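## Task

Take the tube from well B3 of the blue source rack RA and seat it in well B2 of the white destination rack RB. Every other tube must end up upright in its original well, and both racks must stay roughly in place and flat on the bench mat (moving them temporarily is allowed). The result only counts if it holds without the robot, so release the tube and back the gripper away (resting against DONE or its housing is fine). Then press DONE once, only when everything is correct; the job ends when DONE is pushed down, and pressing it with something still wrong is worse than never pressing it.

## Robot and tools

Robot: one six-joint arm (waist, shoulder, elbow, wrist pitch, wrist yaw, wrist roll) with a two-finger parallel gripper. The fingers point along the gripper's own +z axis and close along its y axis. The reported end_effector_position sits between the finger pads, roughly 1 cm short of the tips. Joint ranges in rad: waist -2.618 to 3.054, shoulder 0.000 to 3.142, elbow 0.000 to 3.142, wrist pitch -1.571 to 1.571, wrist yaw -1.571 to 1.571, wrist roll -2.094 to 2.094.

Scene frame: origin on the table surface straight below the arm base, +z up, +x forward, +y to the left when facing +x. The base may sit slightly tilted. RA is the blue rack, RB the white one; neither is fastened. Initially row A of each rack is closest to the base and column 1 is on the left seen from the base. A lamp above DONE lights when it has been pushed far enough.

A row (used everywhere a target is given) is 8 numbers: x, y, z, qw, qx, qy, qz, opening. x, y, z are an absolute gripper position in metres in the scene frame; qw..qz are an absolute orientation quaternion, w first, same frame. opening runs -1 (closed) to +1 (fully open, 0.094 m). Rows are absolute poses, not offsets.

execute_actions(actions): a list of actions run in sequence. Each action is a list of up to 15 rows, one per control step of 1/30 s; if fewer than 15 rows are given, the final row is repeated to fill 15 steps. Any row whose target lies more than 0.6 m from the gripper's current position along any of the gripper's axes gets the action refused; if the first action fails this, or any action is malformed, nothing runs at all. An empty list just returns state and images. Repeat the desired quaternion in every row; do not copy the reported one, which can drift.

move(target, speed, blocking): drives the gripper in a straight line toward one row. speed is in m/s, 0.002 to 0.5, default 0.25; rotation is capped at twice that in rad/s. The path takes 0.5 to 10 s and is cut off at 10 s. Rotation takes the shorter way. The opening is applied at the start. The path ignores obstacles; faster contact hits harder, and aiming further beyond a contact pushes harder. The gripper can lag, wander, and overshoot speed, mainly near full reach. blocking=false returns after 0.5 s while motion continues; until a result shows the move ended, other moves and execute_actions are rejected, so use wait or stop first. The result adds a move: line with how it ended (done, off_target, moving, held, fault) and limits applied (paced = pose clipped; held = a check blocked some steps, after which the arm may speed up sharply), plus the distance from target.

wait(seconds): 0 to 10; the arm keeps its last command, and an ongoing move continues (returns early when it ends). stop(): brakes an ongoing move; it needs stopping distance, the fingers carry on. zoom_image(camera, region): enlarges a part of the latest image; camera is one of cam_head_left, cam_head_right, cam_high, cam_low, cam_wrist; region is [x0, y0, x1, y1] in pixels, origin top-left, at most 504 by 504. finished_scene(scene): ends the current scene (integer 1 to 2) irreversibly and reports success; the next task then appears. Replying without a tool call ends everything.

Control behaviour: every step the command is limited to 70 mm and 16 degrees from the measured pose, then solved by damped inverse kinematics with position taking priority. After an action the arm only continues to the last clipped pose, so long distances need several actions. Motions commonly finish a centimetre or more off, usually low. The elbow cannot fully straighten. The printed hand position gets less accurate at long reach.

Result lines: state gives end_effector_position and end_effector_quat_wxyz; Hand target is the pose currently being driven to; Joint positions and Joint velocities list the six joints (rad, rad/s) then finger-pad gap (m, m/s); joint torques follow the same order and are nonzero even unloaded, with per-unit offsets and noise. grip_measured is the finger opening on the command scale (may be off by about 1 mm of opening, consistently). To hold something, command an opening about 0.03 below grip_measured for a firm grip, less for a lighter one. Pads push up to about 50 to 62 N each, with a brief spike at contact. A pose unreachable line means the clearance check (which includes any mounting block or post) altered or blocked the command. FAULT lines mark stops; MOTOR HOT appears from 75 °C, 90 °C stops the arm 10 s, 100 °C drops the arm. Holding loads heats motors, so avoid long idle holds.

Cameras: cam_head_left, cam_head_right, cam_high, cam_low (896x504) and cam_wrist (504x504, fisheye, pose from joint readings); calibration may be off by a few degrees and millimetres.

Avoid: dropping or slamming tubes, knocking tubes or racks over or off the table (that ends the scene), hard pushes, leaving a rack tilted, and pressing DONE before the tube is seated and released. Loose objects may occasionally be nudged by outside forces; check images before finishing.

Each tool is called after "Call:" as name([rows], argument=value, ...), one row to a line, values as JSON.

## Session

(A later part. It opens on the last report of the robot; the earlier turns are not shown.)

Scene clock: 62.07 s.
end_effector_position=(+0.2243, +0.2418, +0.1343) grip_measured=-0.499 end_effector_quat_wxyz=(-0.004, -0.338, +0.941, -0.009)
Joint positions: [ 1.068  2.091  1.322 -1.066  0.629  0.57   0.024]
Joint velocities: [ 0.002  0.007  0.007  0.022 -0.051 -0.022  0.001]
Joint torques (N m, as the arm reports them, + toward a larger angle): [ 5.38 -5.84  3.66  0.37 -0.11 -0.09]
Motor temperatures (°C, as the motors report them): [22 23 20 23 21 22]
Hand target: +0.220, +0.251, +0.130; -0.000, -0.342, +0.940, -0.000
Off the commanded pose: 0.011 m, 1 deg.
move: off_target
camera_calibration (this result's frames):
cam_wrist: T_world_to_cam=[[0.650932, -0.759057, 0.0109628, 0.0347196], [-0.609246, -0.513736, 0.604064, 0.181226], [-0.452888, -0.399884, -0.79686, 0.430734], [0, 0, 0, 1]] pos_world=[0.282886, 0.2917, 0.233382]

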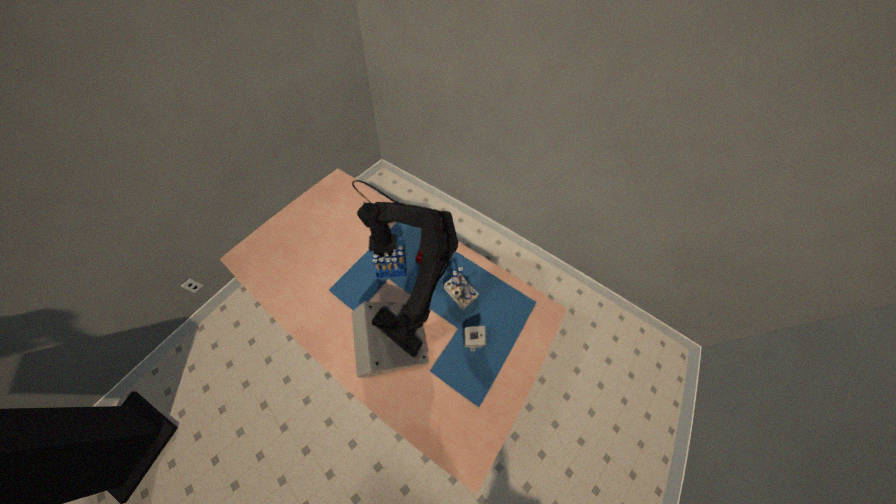

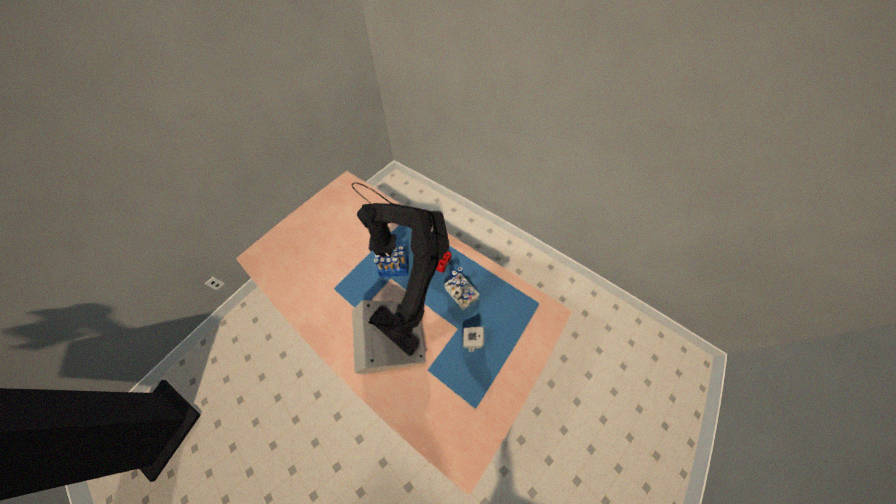

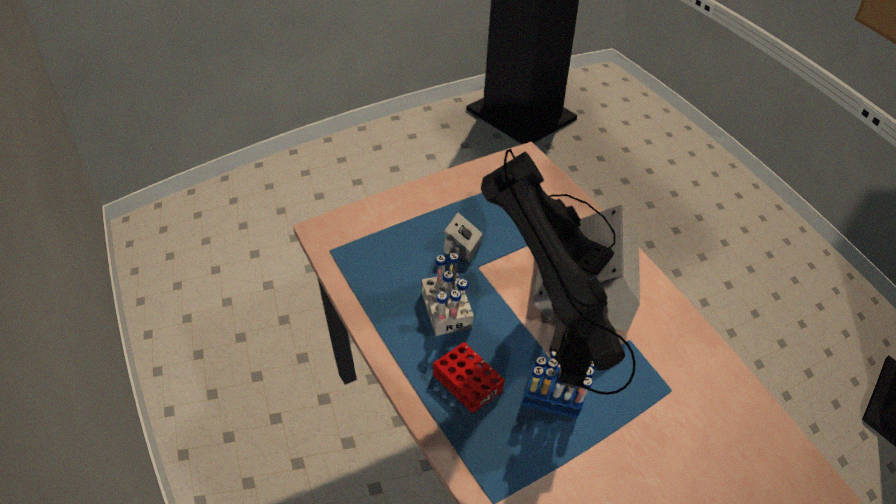

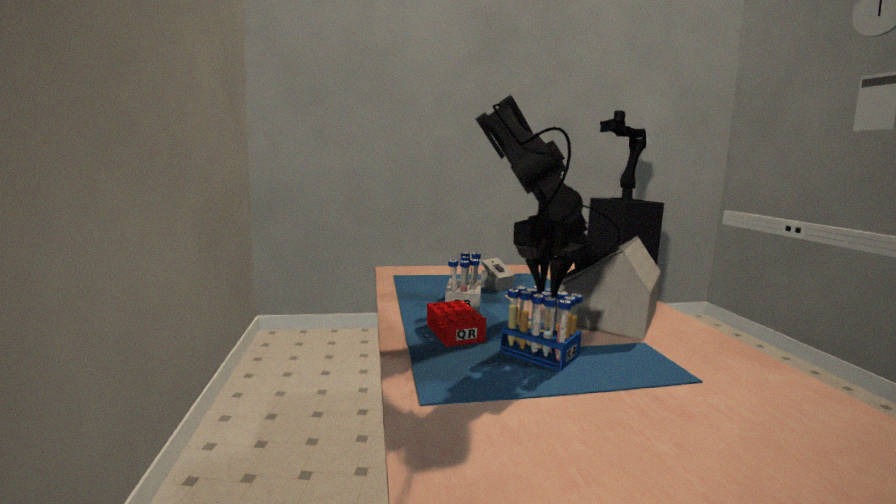

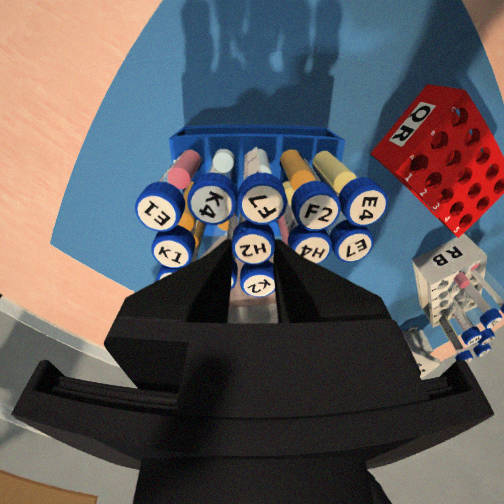

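Straddling the cap. Lower a little more.

Call:
move(target=[0.220,0.251,0.122,0,0.342,-0.94,0,-0.5], speed=0.02)

Call:
move(target=[0.220,0.251,0.122,0,0.342,-0.94,0,-0.62], speed=0.02)

Scene clock: 66.70 s.
end_effector_position=(+0.2250, +0.2421, +0.1248) grip_measured=-0.499 end_effector_quat_wxyz=(-0.004, -0.339, +0.941, -0.012)
Joint positions: [ 1.053  2.103  1.305 -1.031  0.637  0.553  0.024]
Joint velocities: [ 0.022  0.022 -0.017  0.007  0.007 -0.007  0.   ]
Joint torques (N m, as the arm reports them, + toward a larger angle): [ 5.54 -6.32  3.52  0.37 -0.16 -0.11]
Motor temperatures (°C, as the motors report them): [22 23 20 23 21 22]
Hand target: +0.220, +0.251, +0.122; -0.000, -0.342, +0.940, -0.000
Off the commanded pose: 0.011 m, 1 deg.
move: off_target
camera_calibration (this result's frames):
cam_wrist: T_world_to_cam=[[0.651861, -0.758157, 0.0165791, 0.0334026], [-0.610044, -0.511276, 0.605346, 0.186946], [-0.450471, -0.404715, -0.79579, 0.424082], [0, 0, 0, 1]] pos_world=[0.283308, 0.292538, 0.22376]

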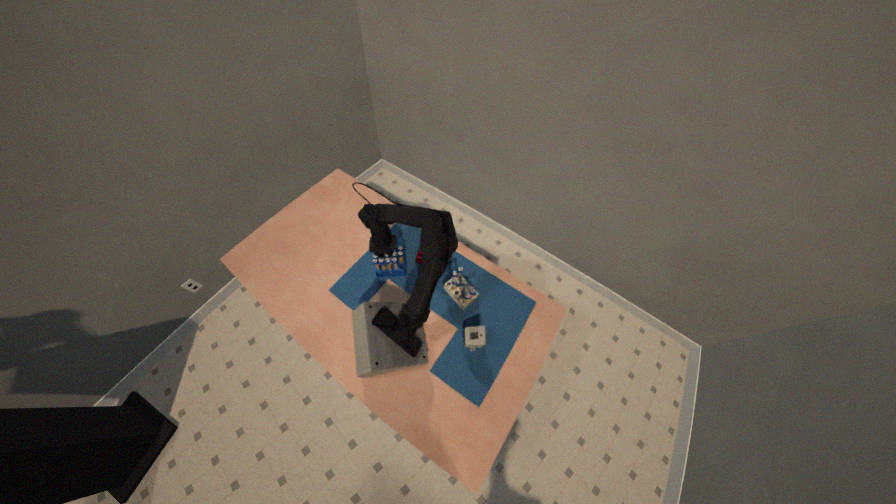

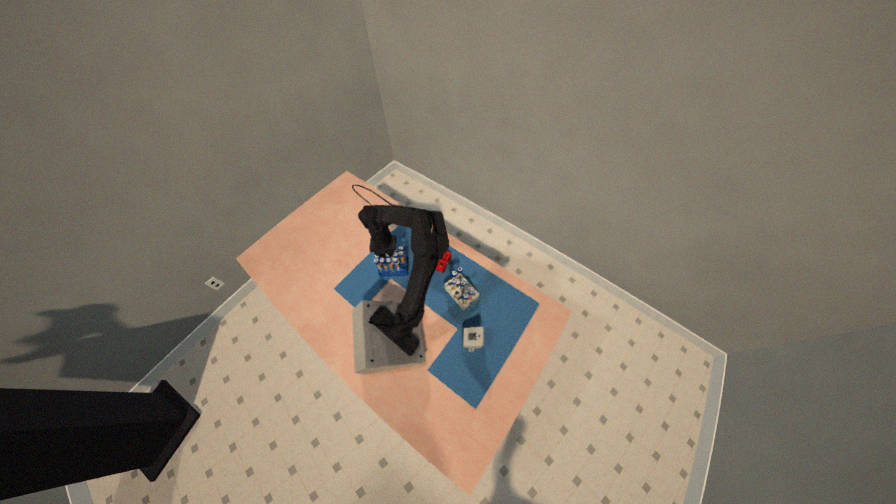

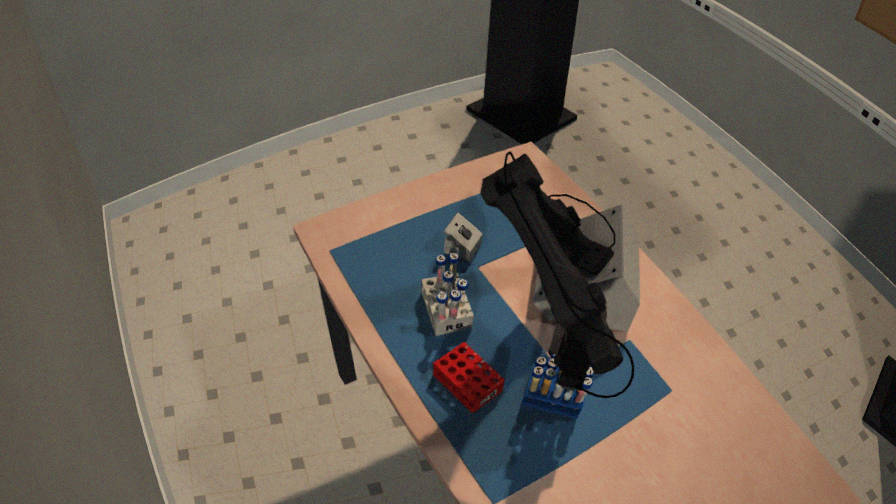

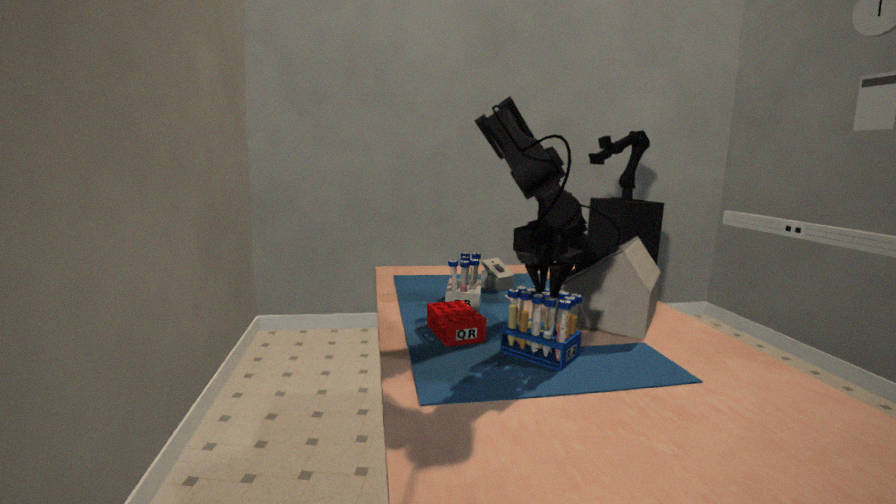

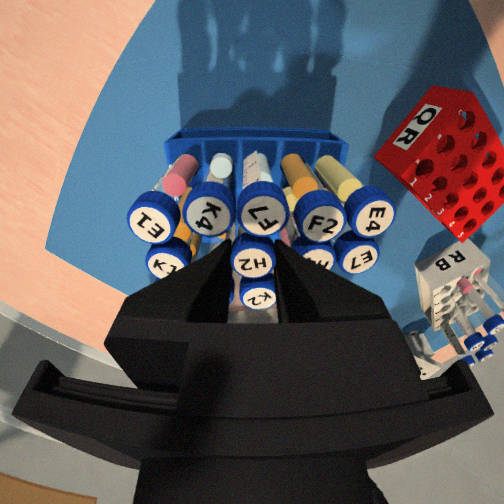

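Scene clock: 67.57 s.
end_effector_position=(+0.2253, +0.2417, +0.1244) grip_measured=-0.549 end_effector_quat_wxyz=(-0.004, -0.339, +0.941, -0.012)
Joint positions: [ 1.051  2.103  1.305 -1.031  0.637  0.552  0.021]
Joint velocities: [-0.007  0.007 -0.017  0.051  0.007 -0.022  0.001]
Joint torques (N m, as the arm reports them, + toward a larger angle): [ 5.92 -6.55  3.42  0.39 -0.16 -0.13]
Motor temperatures (°C, as the motors report them): [22 23 20 23 21 22]
Hand target: +0.220, +0.251, +0.122; -0.000, -0.342, +0.940, -0.000
Off the commanded pose: 0.011 m, 2 deg.
move: off_target
camera_calibration (this result's frames):
cam_wrist: T_world_to_cam=[[0.651601, -0.758377, 0.0167232, 0.033009], [-0.60974, -0.510522, 0.606287, 0.186862], [-0.451257, -0.405254, -0.79507, 0.424019], [0, 0, 0, 1]] pos_world=[0.28377, 0.292266, 0.223281]

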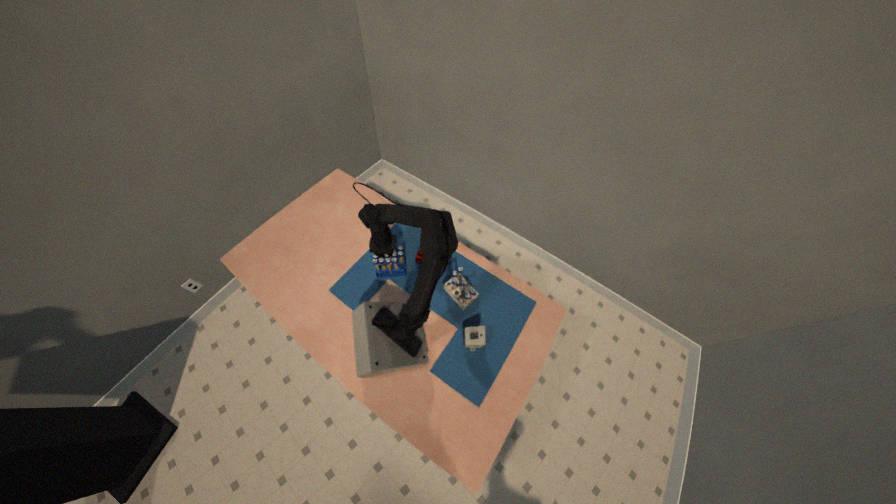

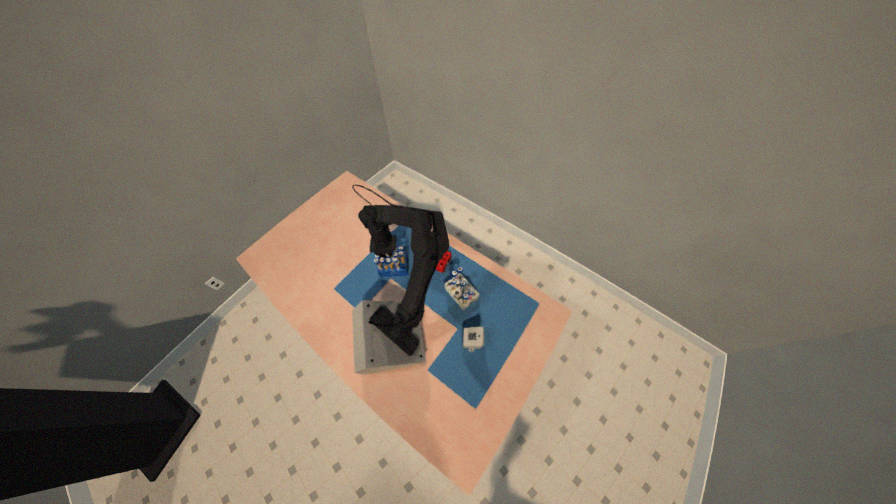

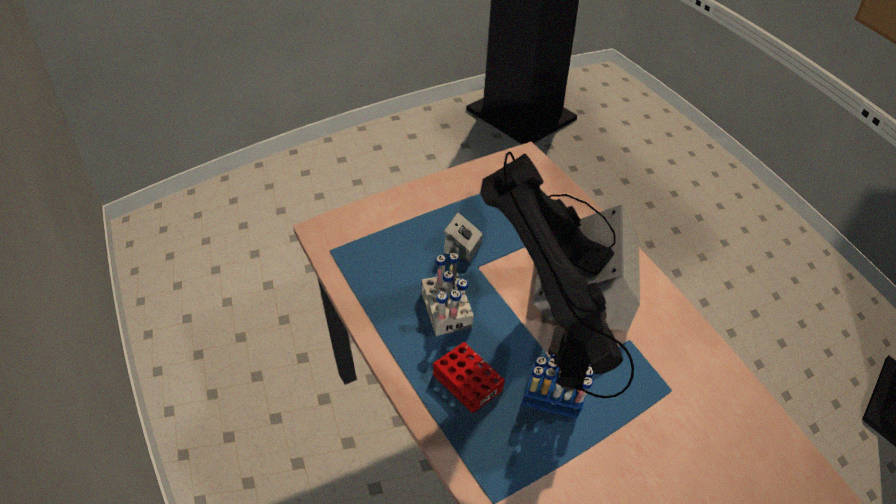

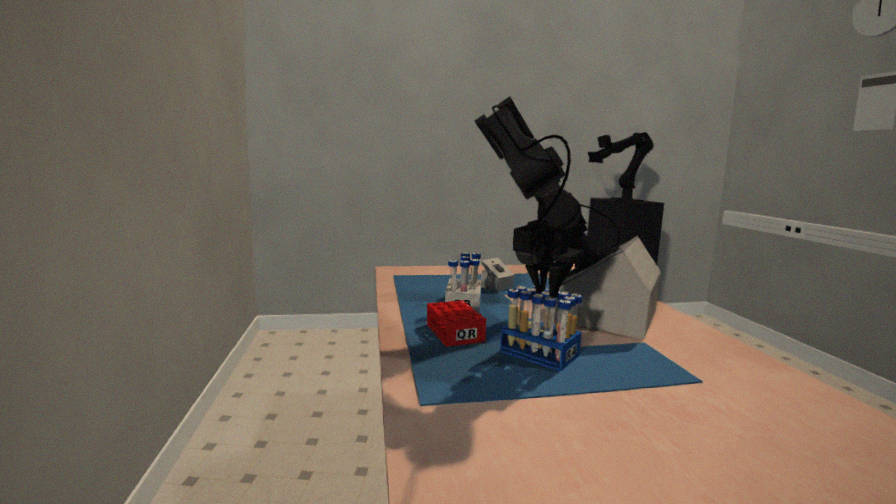

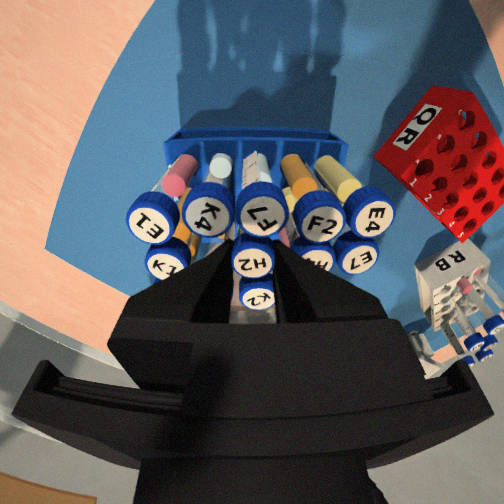

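Call:
move(target=[0.222,0.248,0.265,0,0.342,-0.94,0,-0.6], speed=0.08)

Call:
move(target=[0.40,-0.04,0.27,0,-0.04,-1,0,-0.6], speed=0.15)

Scene clock: 73.77 s.
end_effector_position=(+0.2216, +0.2451, +0.2494) grip_measured=-0.549 end_effector_quat_wxyz=(-0.006, -0.346, +0.938, +0.002)
Joint positions: [ 1.248  2.103  1.715 -1.542  0.558  0.748  0.021]
Joint velocities: [-0.002  0.007 -0.007 -0.081 -0.051 -0.007 -0.001]
Joint torques (N m, as the arm reports them, + toward a larger angle): [ 7.02 -8.22  6.15 -0.01  0.    0.04]
Motor temperatures (°C, as the motors report them): [22 23 20 23 21 22]
Hand target: +0.221, +0.248, +0.265; +0.008, -0.342, +0.939, +0.018
Off the commanded pose: 0.016 m, 1 deg.
joint sent to its limit — the command would take joint 4 (wrist pitch) past its lower limit, so that joint was sent only as far as its limit.
move: off_target
camera_calibration (this result's frames):
cam_wrist: T_world_to_cam=[[0.663448, -0.74813, -0.0117519, 0.0378999], [-0.593373, -0.535647, 0.600825, 0.11437], [-0.45579, -0.391643, -0.799294, 0.521801], [0, 0, 0, 1]] pos_world=[0.280551, 0.293976, 0.348801]

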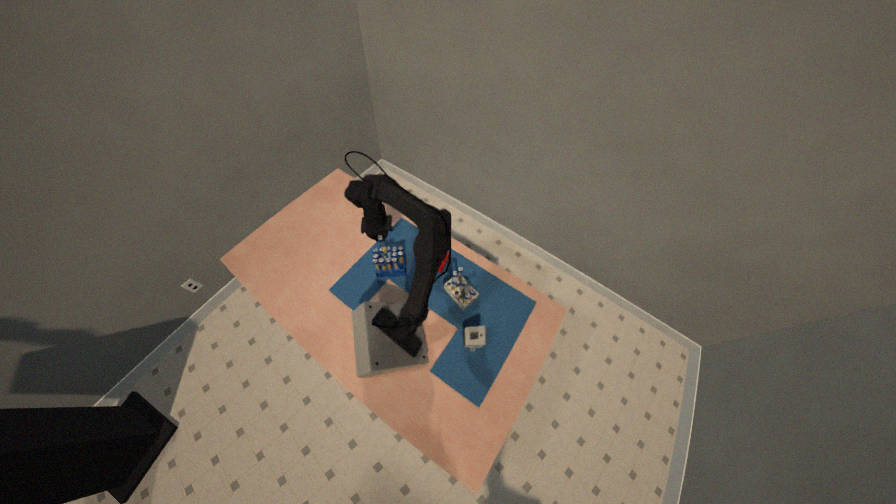

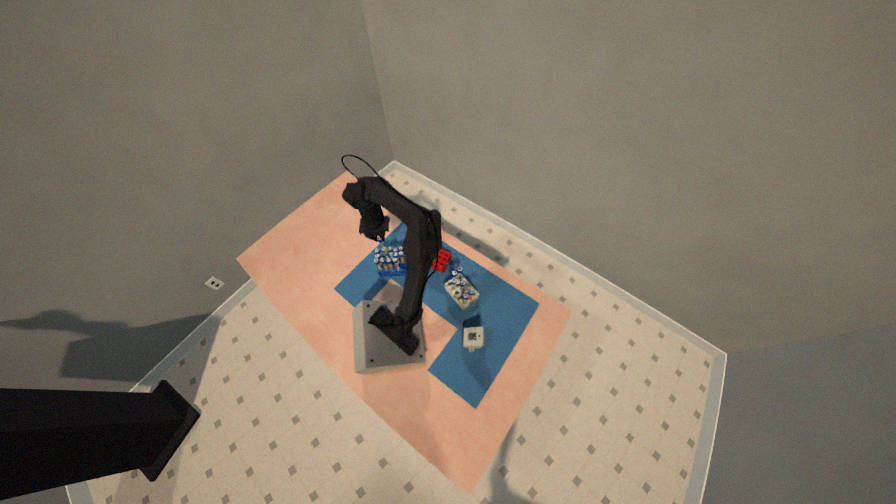

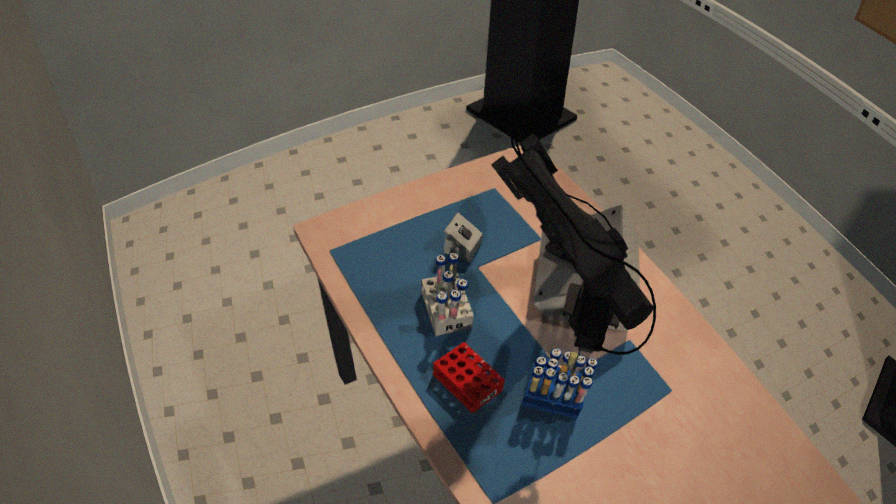

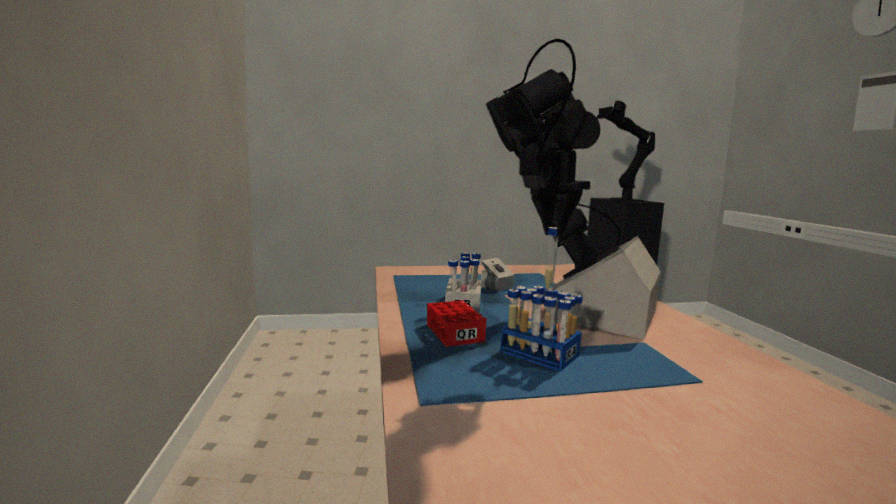

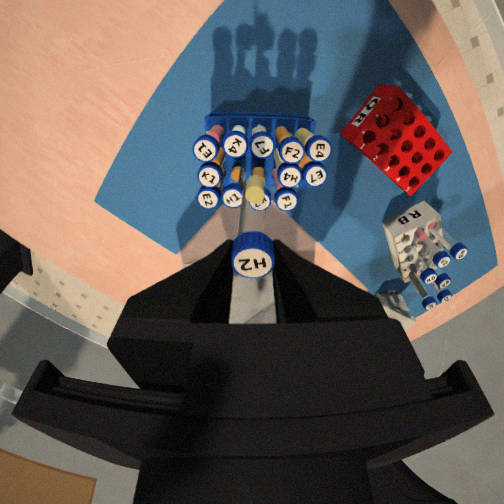

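Scene clock: 76.83 s.
end_effector_position=(+0.3935, -0.0401, +0.2580) grip_measured=-0.549 end_effector_quat_wxyz=(+0.044, +0.032, +0.998, +0.010)
Joint positions: [ 0.499  1.435  1.712 -1.55   0.666  0.535  0.021]
Joint velocities: [ 0.002  0.012 -0.007  0.066  0.022 -0.066  0.001]
Joint torques (N m, as the arm reports them, + toward a larger angle): [ 2.5  -8.13  5.97  0.15 -0.01 -0.09]
Motor temperatures (°C, as the motors report them): [22 23 20 23 21 22]
Hand target: +0.397, -0.049, +0.270; +0.062, +0.041, +0.997, +0.020
Off the commanded pose: 0.014 m, 5 deg.
joint sent to its limit — the command would take joint 4 (wrist pitch) past its lower limit, so that joint was sent only as far as its limit.
move: off_target
camera_calibration (this result's frames):
cam_wrist: T_world_to_cam=[[-0.0442804, -0.998731, -0.0239931, -0.0178137], [-0.853524, 0.0253397, 0.520437, 0.204125], [-0.519169, 0.0435239, -0.853563, 0.551705], [0, 0, 0, 1]] pos_world=[0.459865, -0.0469759, 0.364253]

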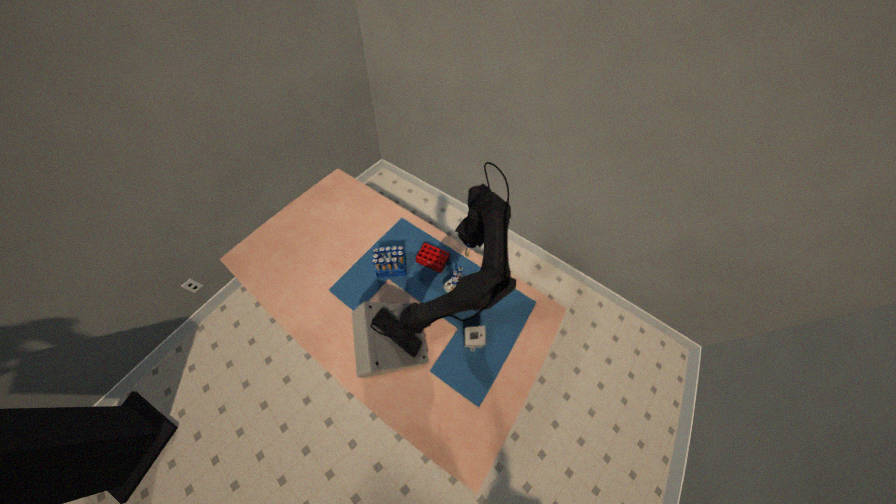

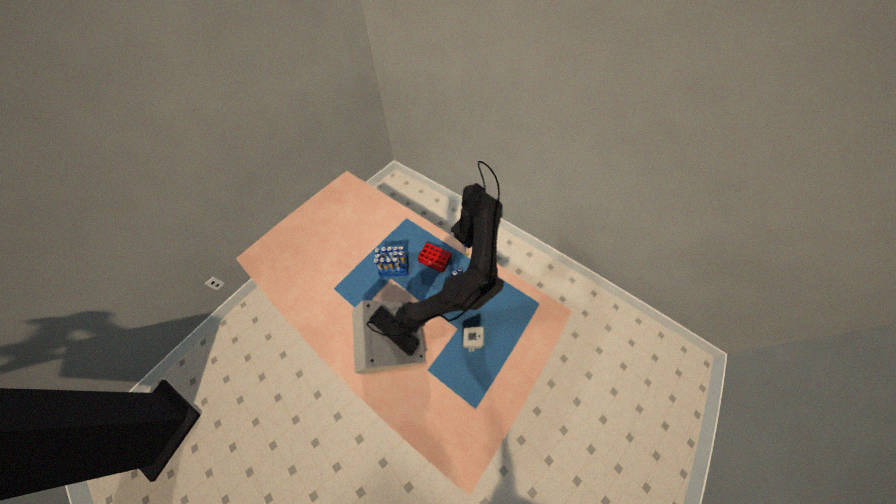

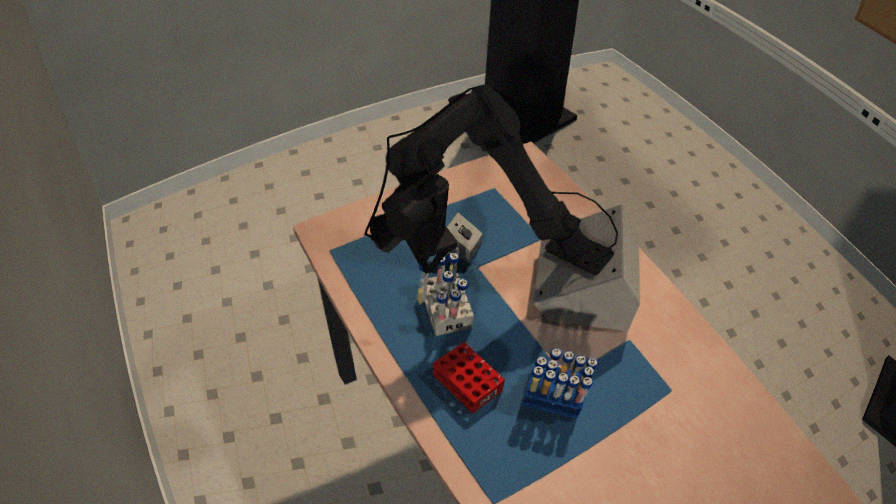

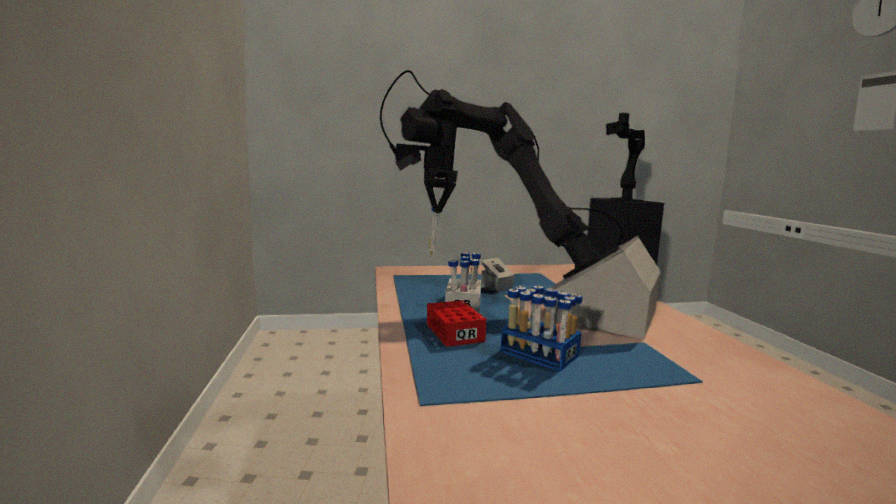

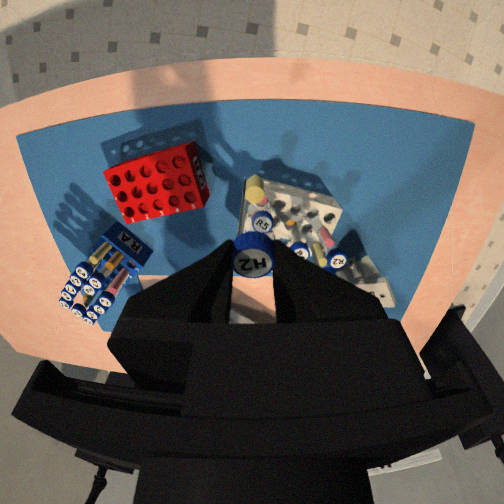

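Too far; move back inward and right online with rack yaw.

Call:
move(target=[0.31,-0.06,0.262,0,-0.17,-0.985,0,-0.6], speed=0.1)

Call:
zoom_image(camera="cam_wrist", region=[130,100,390,280])

Scene clock: 81.57 s.
end_effector_position=(+0.3129, -0.0575, +0.2566) grip_measured=-0.549 end_effector_quat_wxyz=(+0.035, +0.165, +0.984, +0.053)
Joint positions: [ 0.572  1.112  1.383 -1.552  0.621  0.868  0.021]
Joint velocities: [ 0.017  0.012 -0.007  0.022 -0.095 -0.007 -0.002]
Joint torques (N m, as the arm reports them, + toward a larger angle): [ 2.57 -4.57  3.46  0.22 -0.02  0.12]
Motor temperatures (°C, as the motors report them): [22 23 20 23 21 22]
Hand target: +0.310, -0.058, +0.261; +0.044, +0.170, +0.982, +0.064
Off the commanded pose: 0.007 m, 7 deg.
joint sent to its limit — the command would take joint 4 (wrist pitch) past its lower limit, so that joint was sent only as far as its limit.
move: off_target
camera_calibration (this result's frames):
cam_wrist: T_world_to_cam=[[-0.303458, -0.945538, -0.117778, 0.0694345], [-0.816129, 0.194128, 0.544286, 0.12835], [-0.491779, 0.26129, -0.830591, 0.507488], [0, 0, 0, 1]] pos_world=[0.375393, -0.091865, 0.359834]

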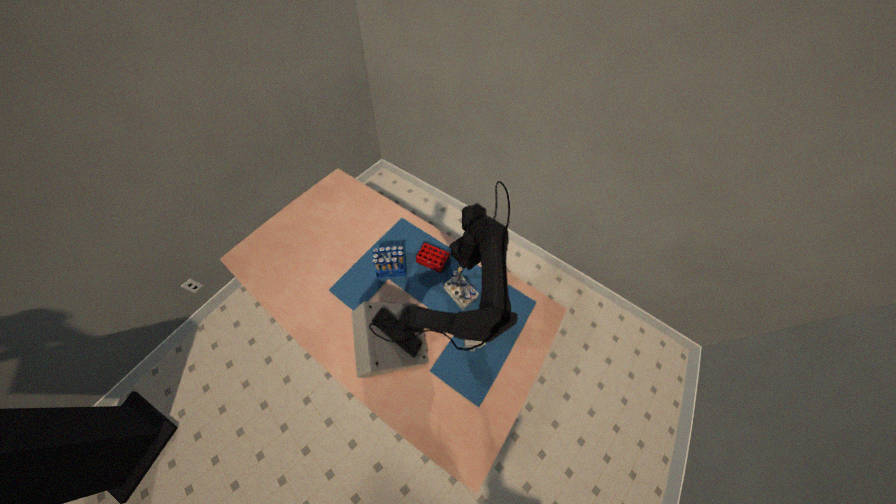

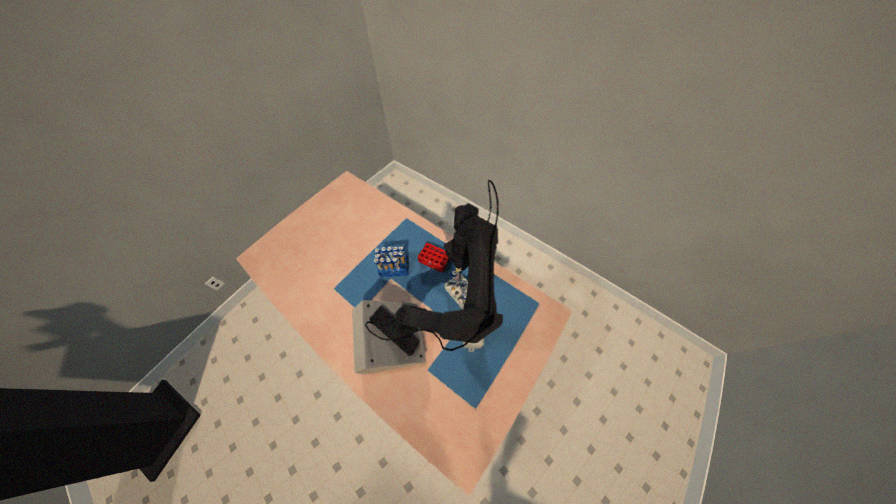

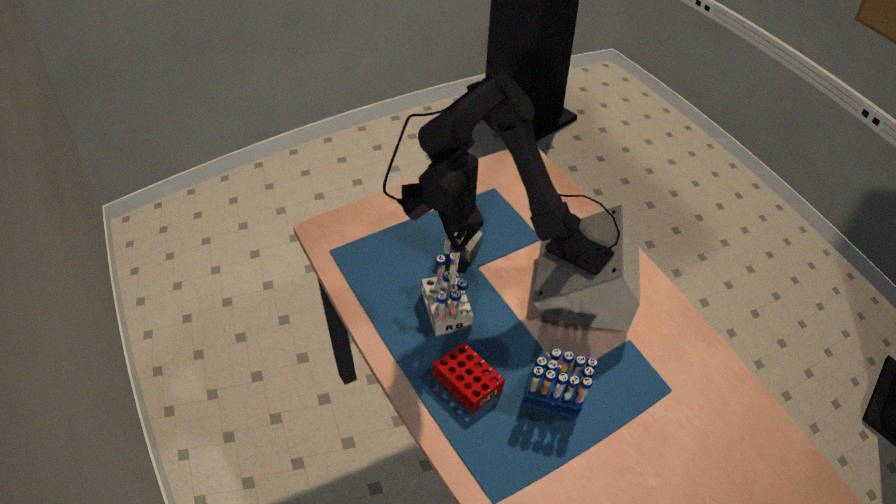

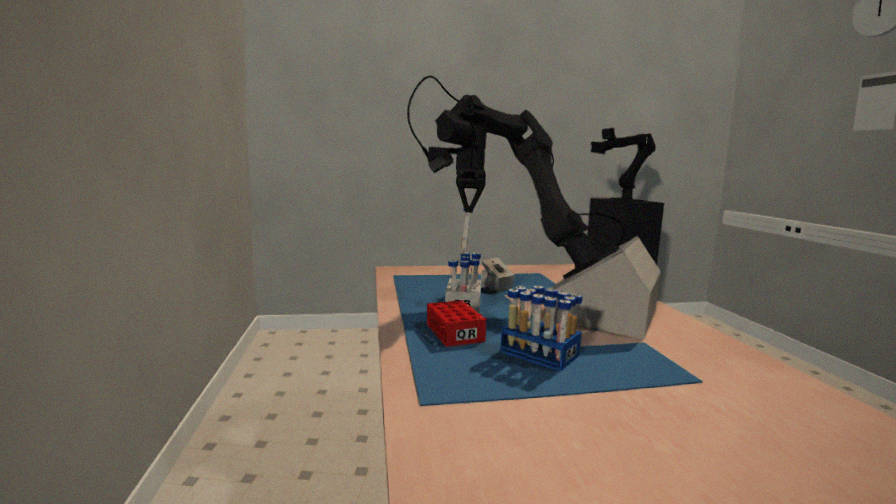

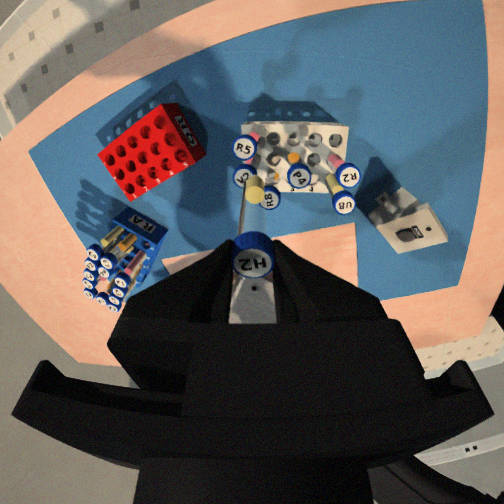

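Region (130, 100, 390, 280) of cam_wrist's 504x504 image, scaled by 1.938, with more detail than that image has; it fills the top 349 rows of this view, and the rest is white.

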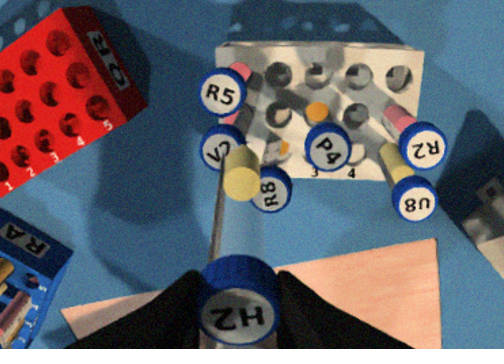

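Call:
move(target=[0.315,-0.082,0.255,0,-0.17,-0.985,0,-0.6], speed=0.05)

Call:
zoom_image(camera="cam_wrist", region=[130,100,390,280])

Scene clock: 92.50 s.
end_effector_position=(+0.3121, -0.0759, +0.2465) grip_measured=-0.549 end_effector_quat_wxyz=(+0.019, +0.163, +0.986, +0.026)
Joint positions: [ 0.467  1.112  1.383 -1.552  0.612  0.78   0.021]
Joint velocities: [-0.007  0.012 -0.002  0.022 -0.037  0.066  0.001]
Joint torques (N m, as the arm reports them, + toward a larger angle): [ 0.65 -5.16  5.38  0.12 -0.02 -0.08]
Motor temperatures (°C, as the motors report them): [21 23 20 23 21 22]
Hand target: +0.315, -0.083, +0.254; +0.033, +0.170, +0.984, +0.034
Off the commanded pose: 0.011 m, 4 deg.
joint sent to its limit — the command would take joint 4 (wrist pitch) past its lower limit, so that joint was sent only as far as its limit.
move: off_target
camera_calibration (this result's frames):
cam_wrist: T_world_to_cam=[[-0.302254, -0.951272, -0.0610252, 0.0358191], [-0.794436, 0.216007, 0.567637, 0.125882], [-0.526795, 0.220051, -0.821014, 0.508945], [0, 0, 0, 1]] pos_world=[0.378941, -0.105112, 0.348582]

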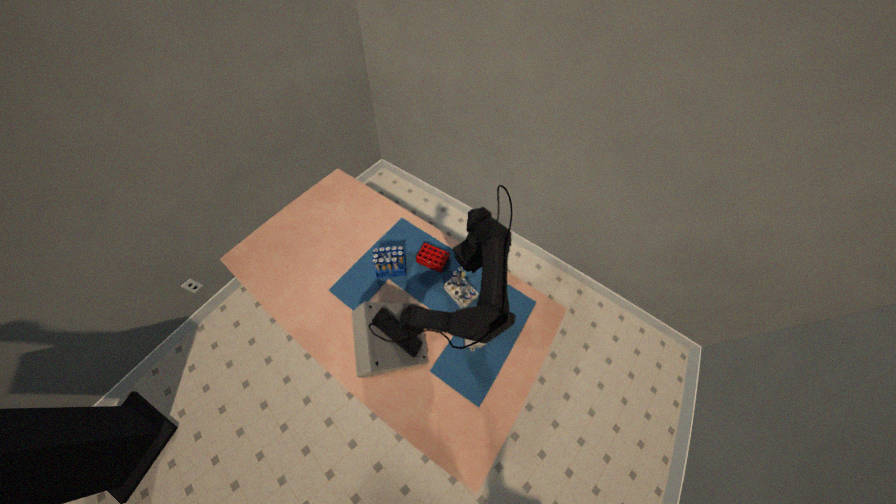

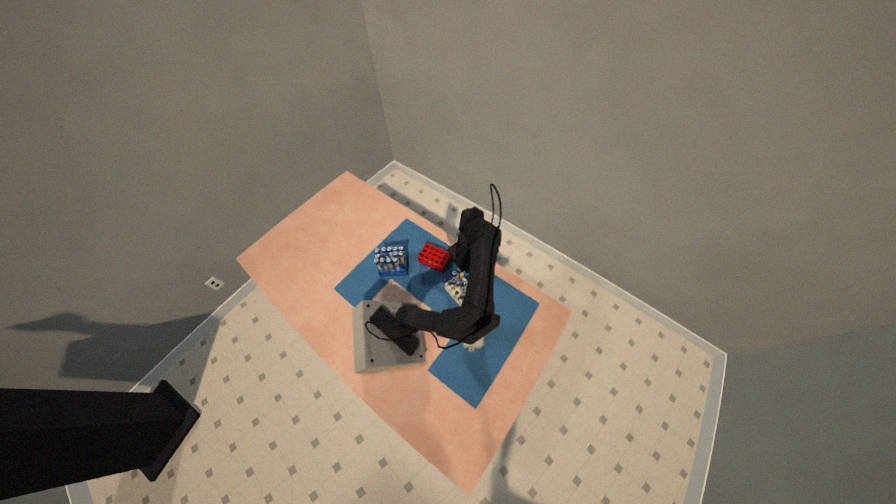

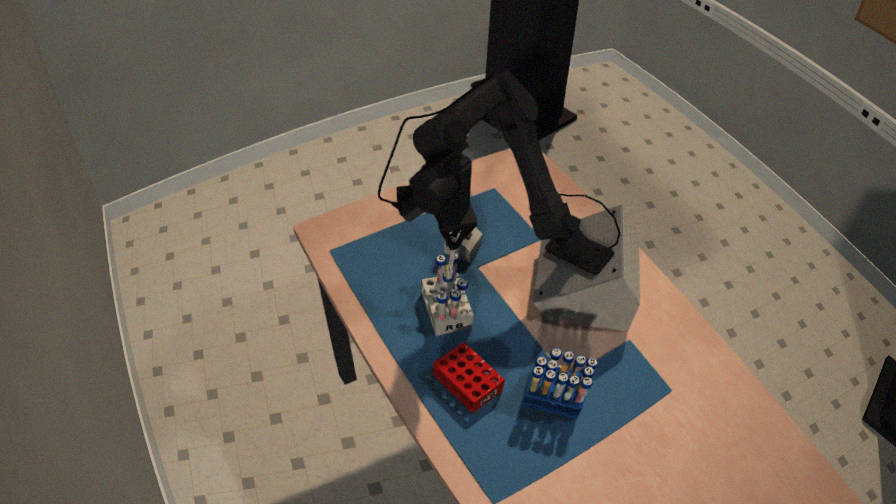

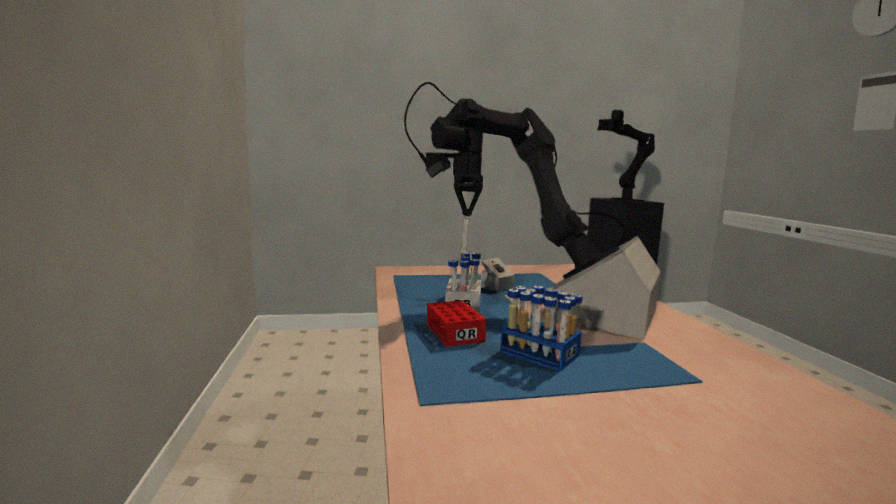

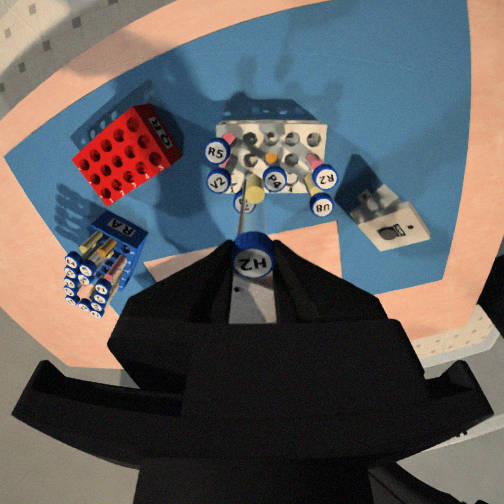

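Region (130, 100, 390, 280) of cam_wrist's 504x504 image, scaled by 1.938, with more detail than that image has; it fills the top 349 rows of this view, and the rest is white.

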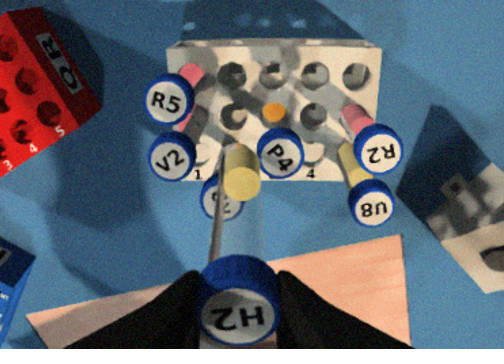

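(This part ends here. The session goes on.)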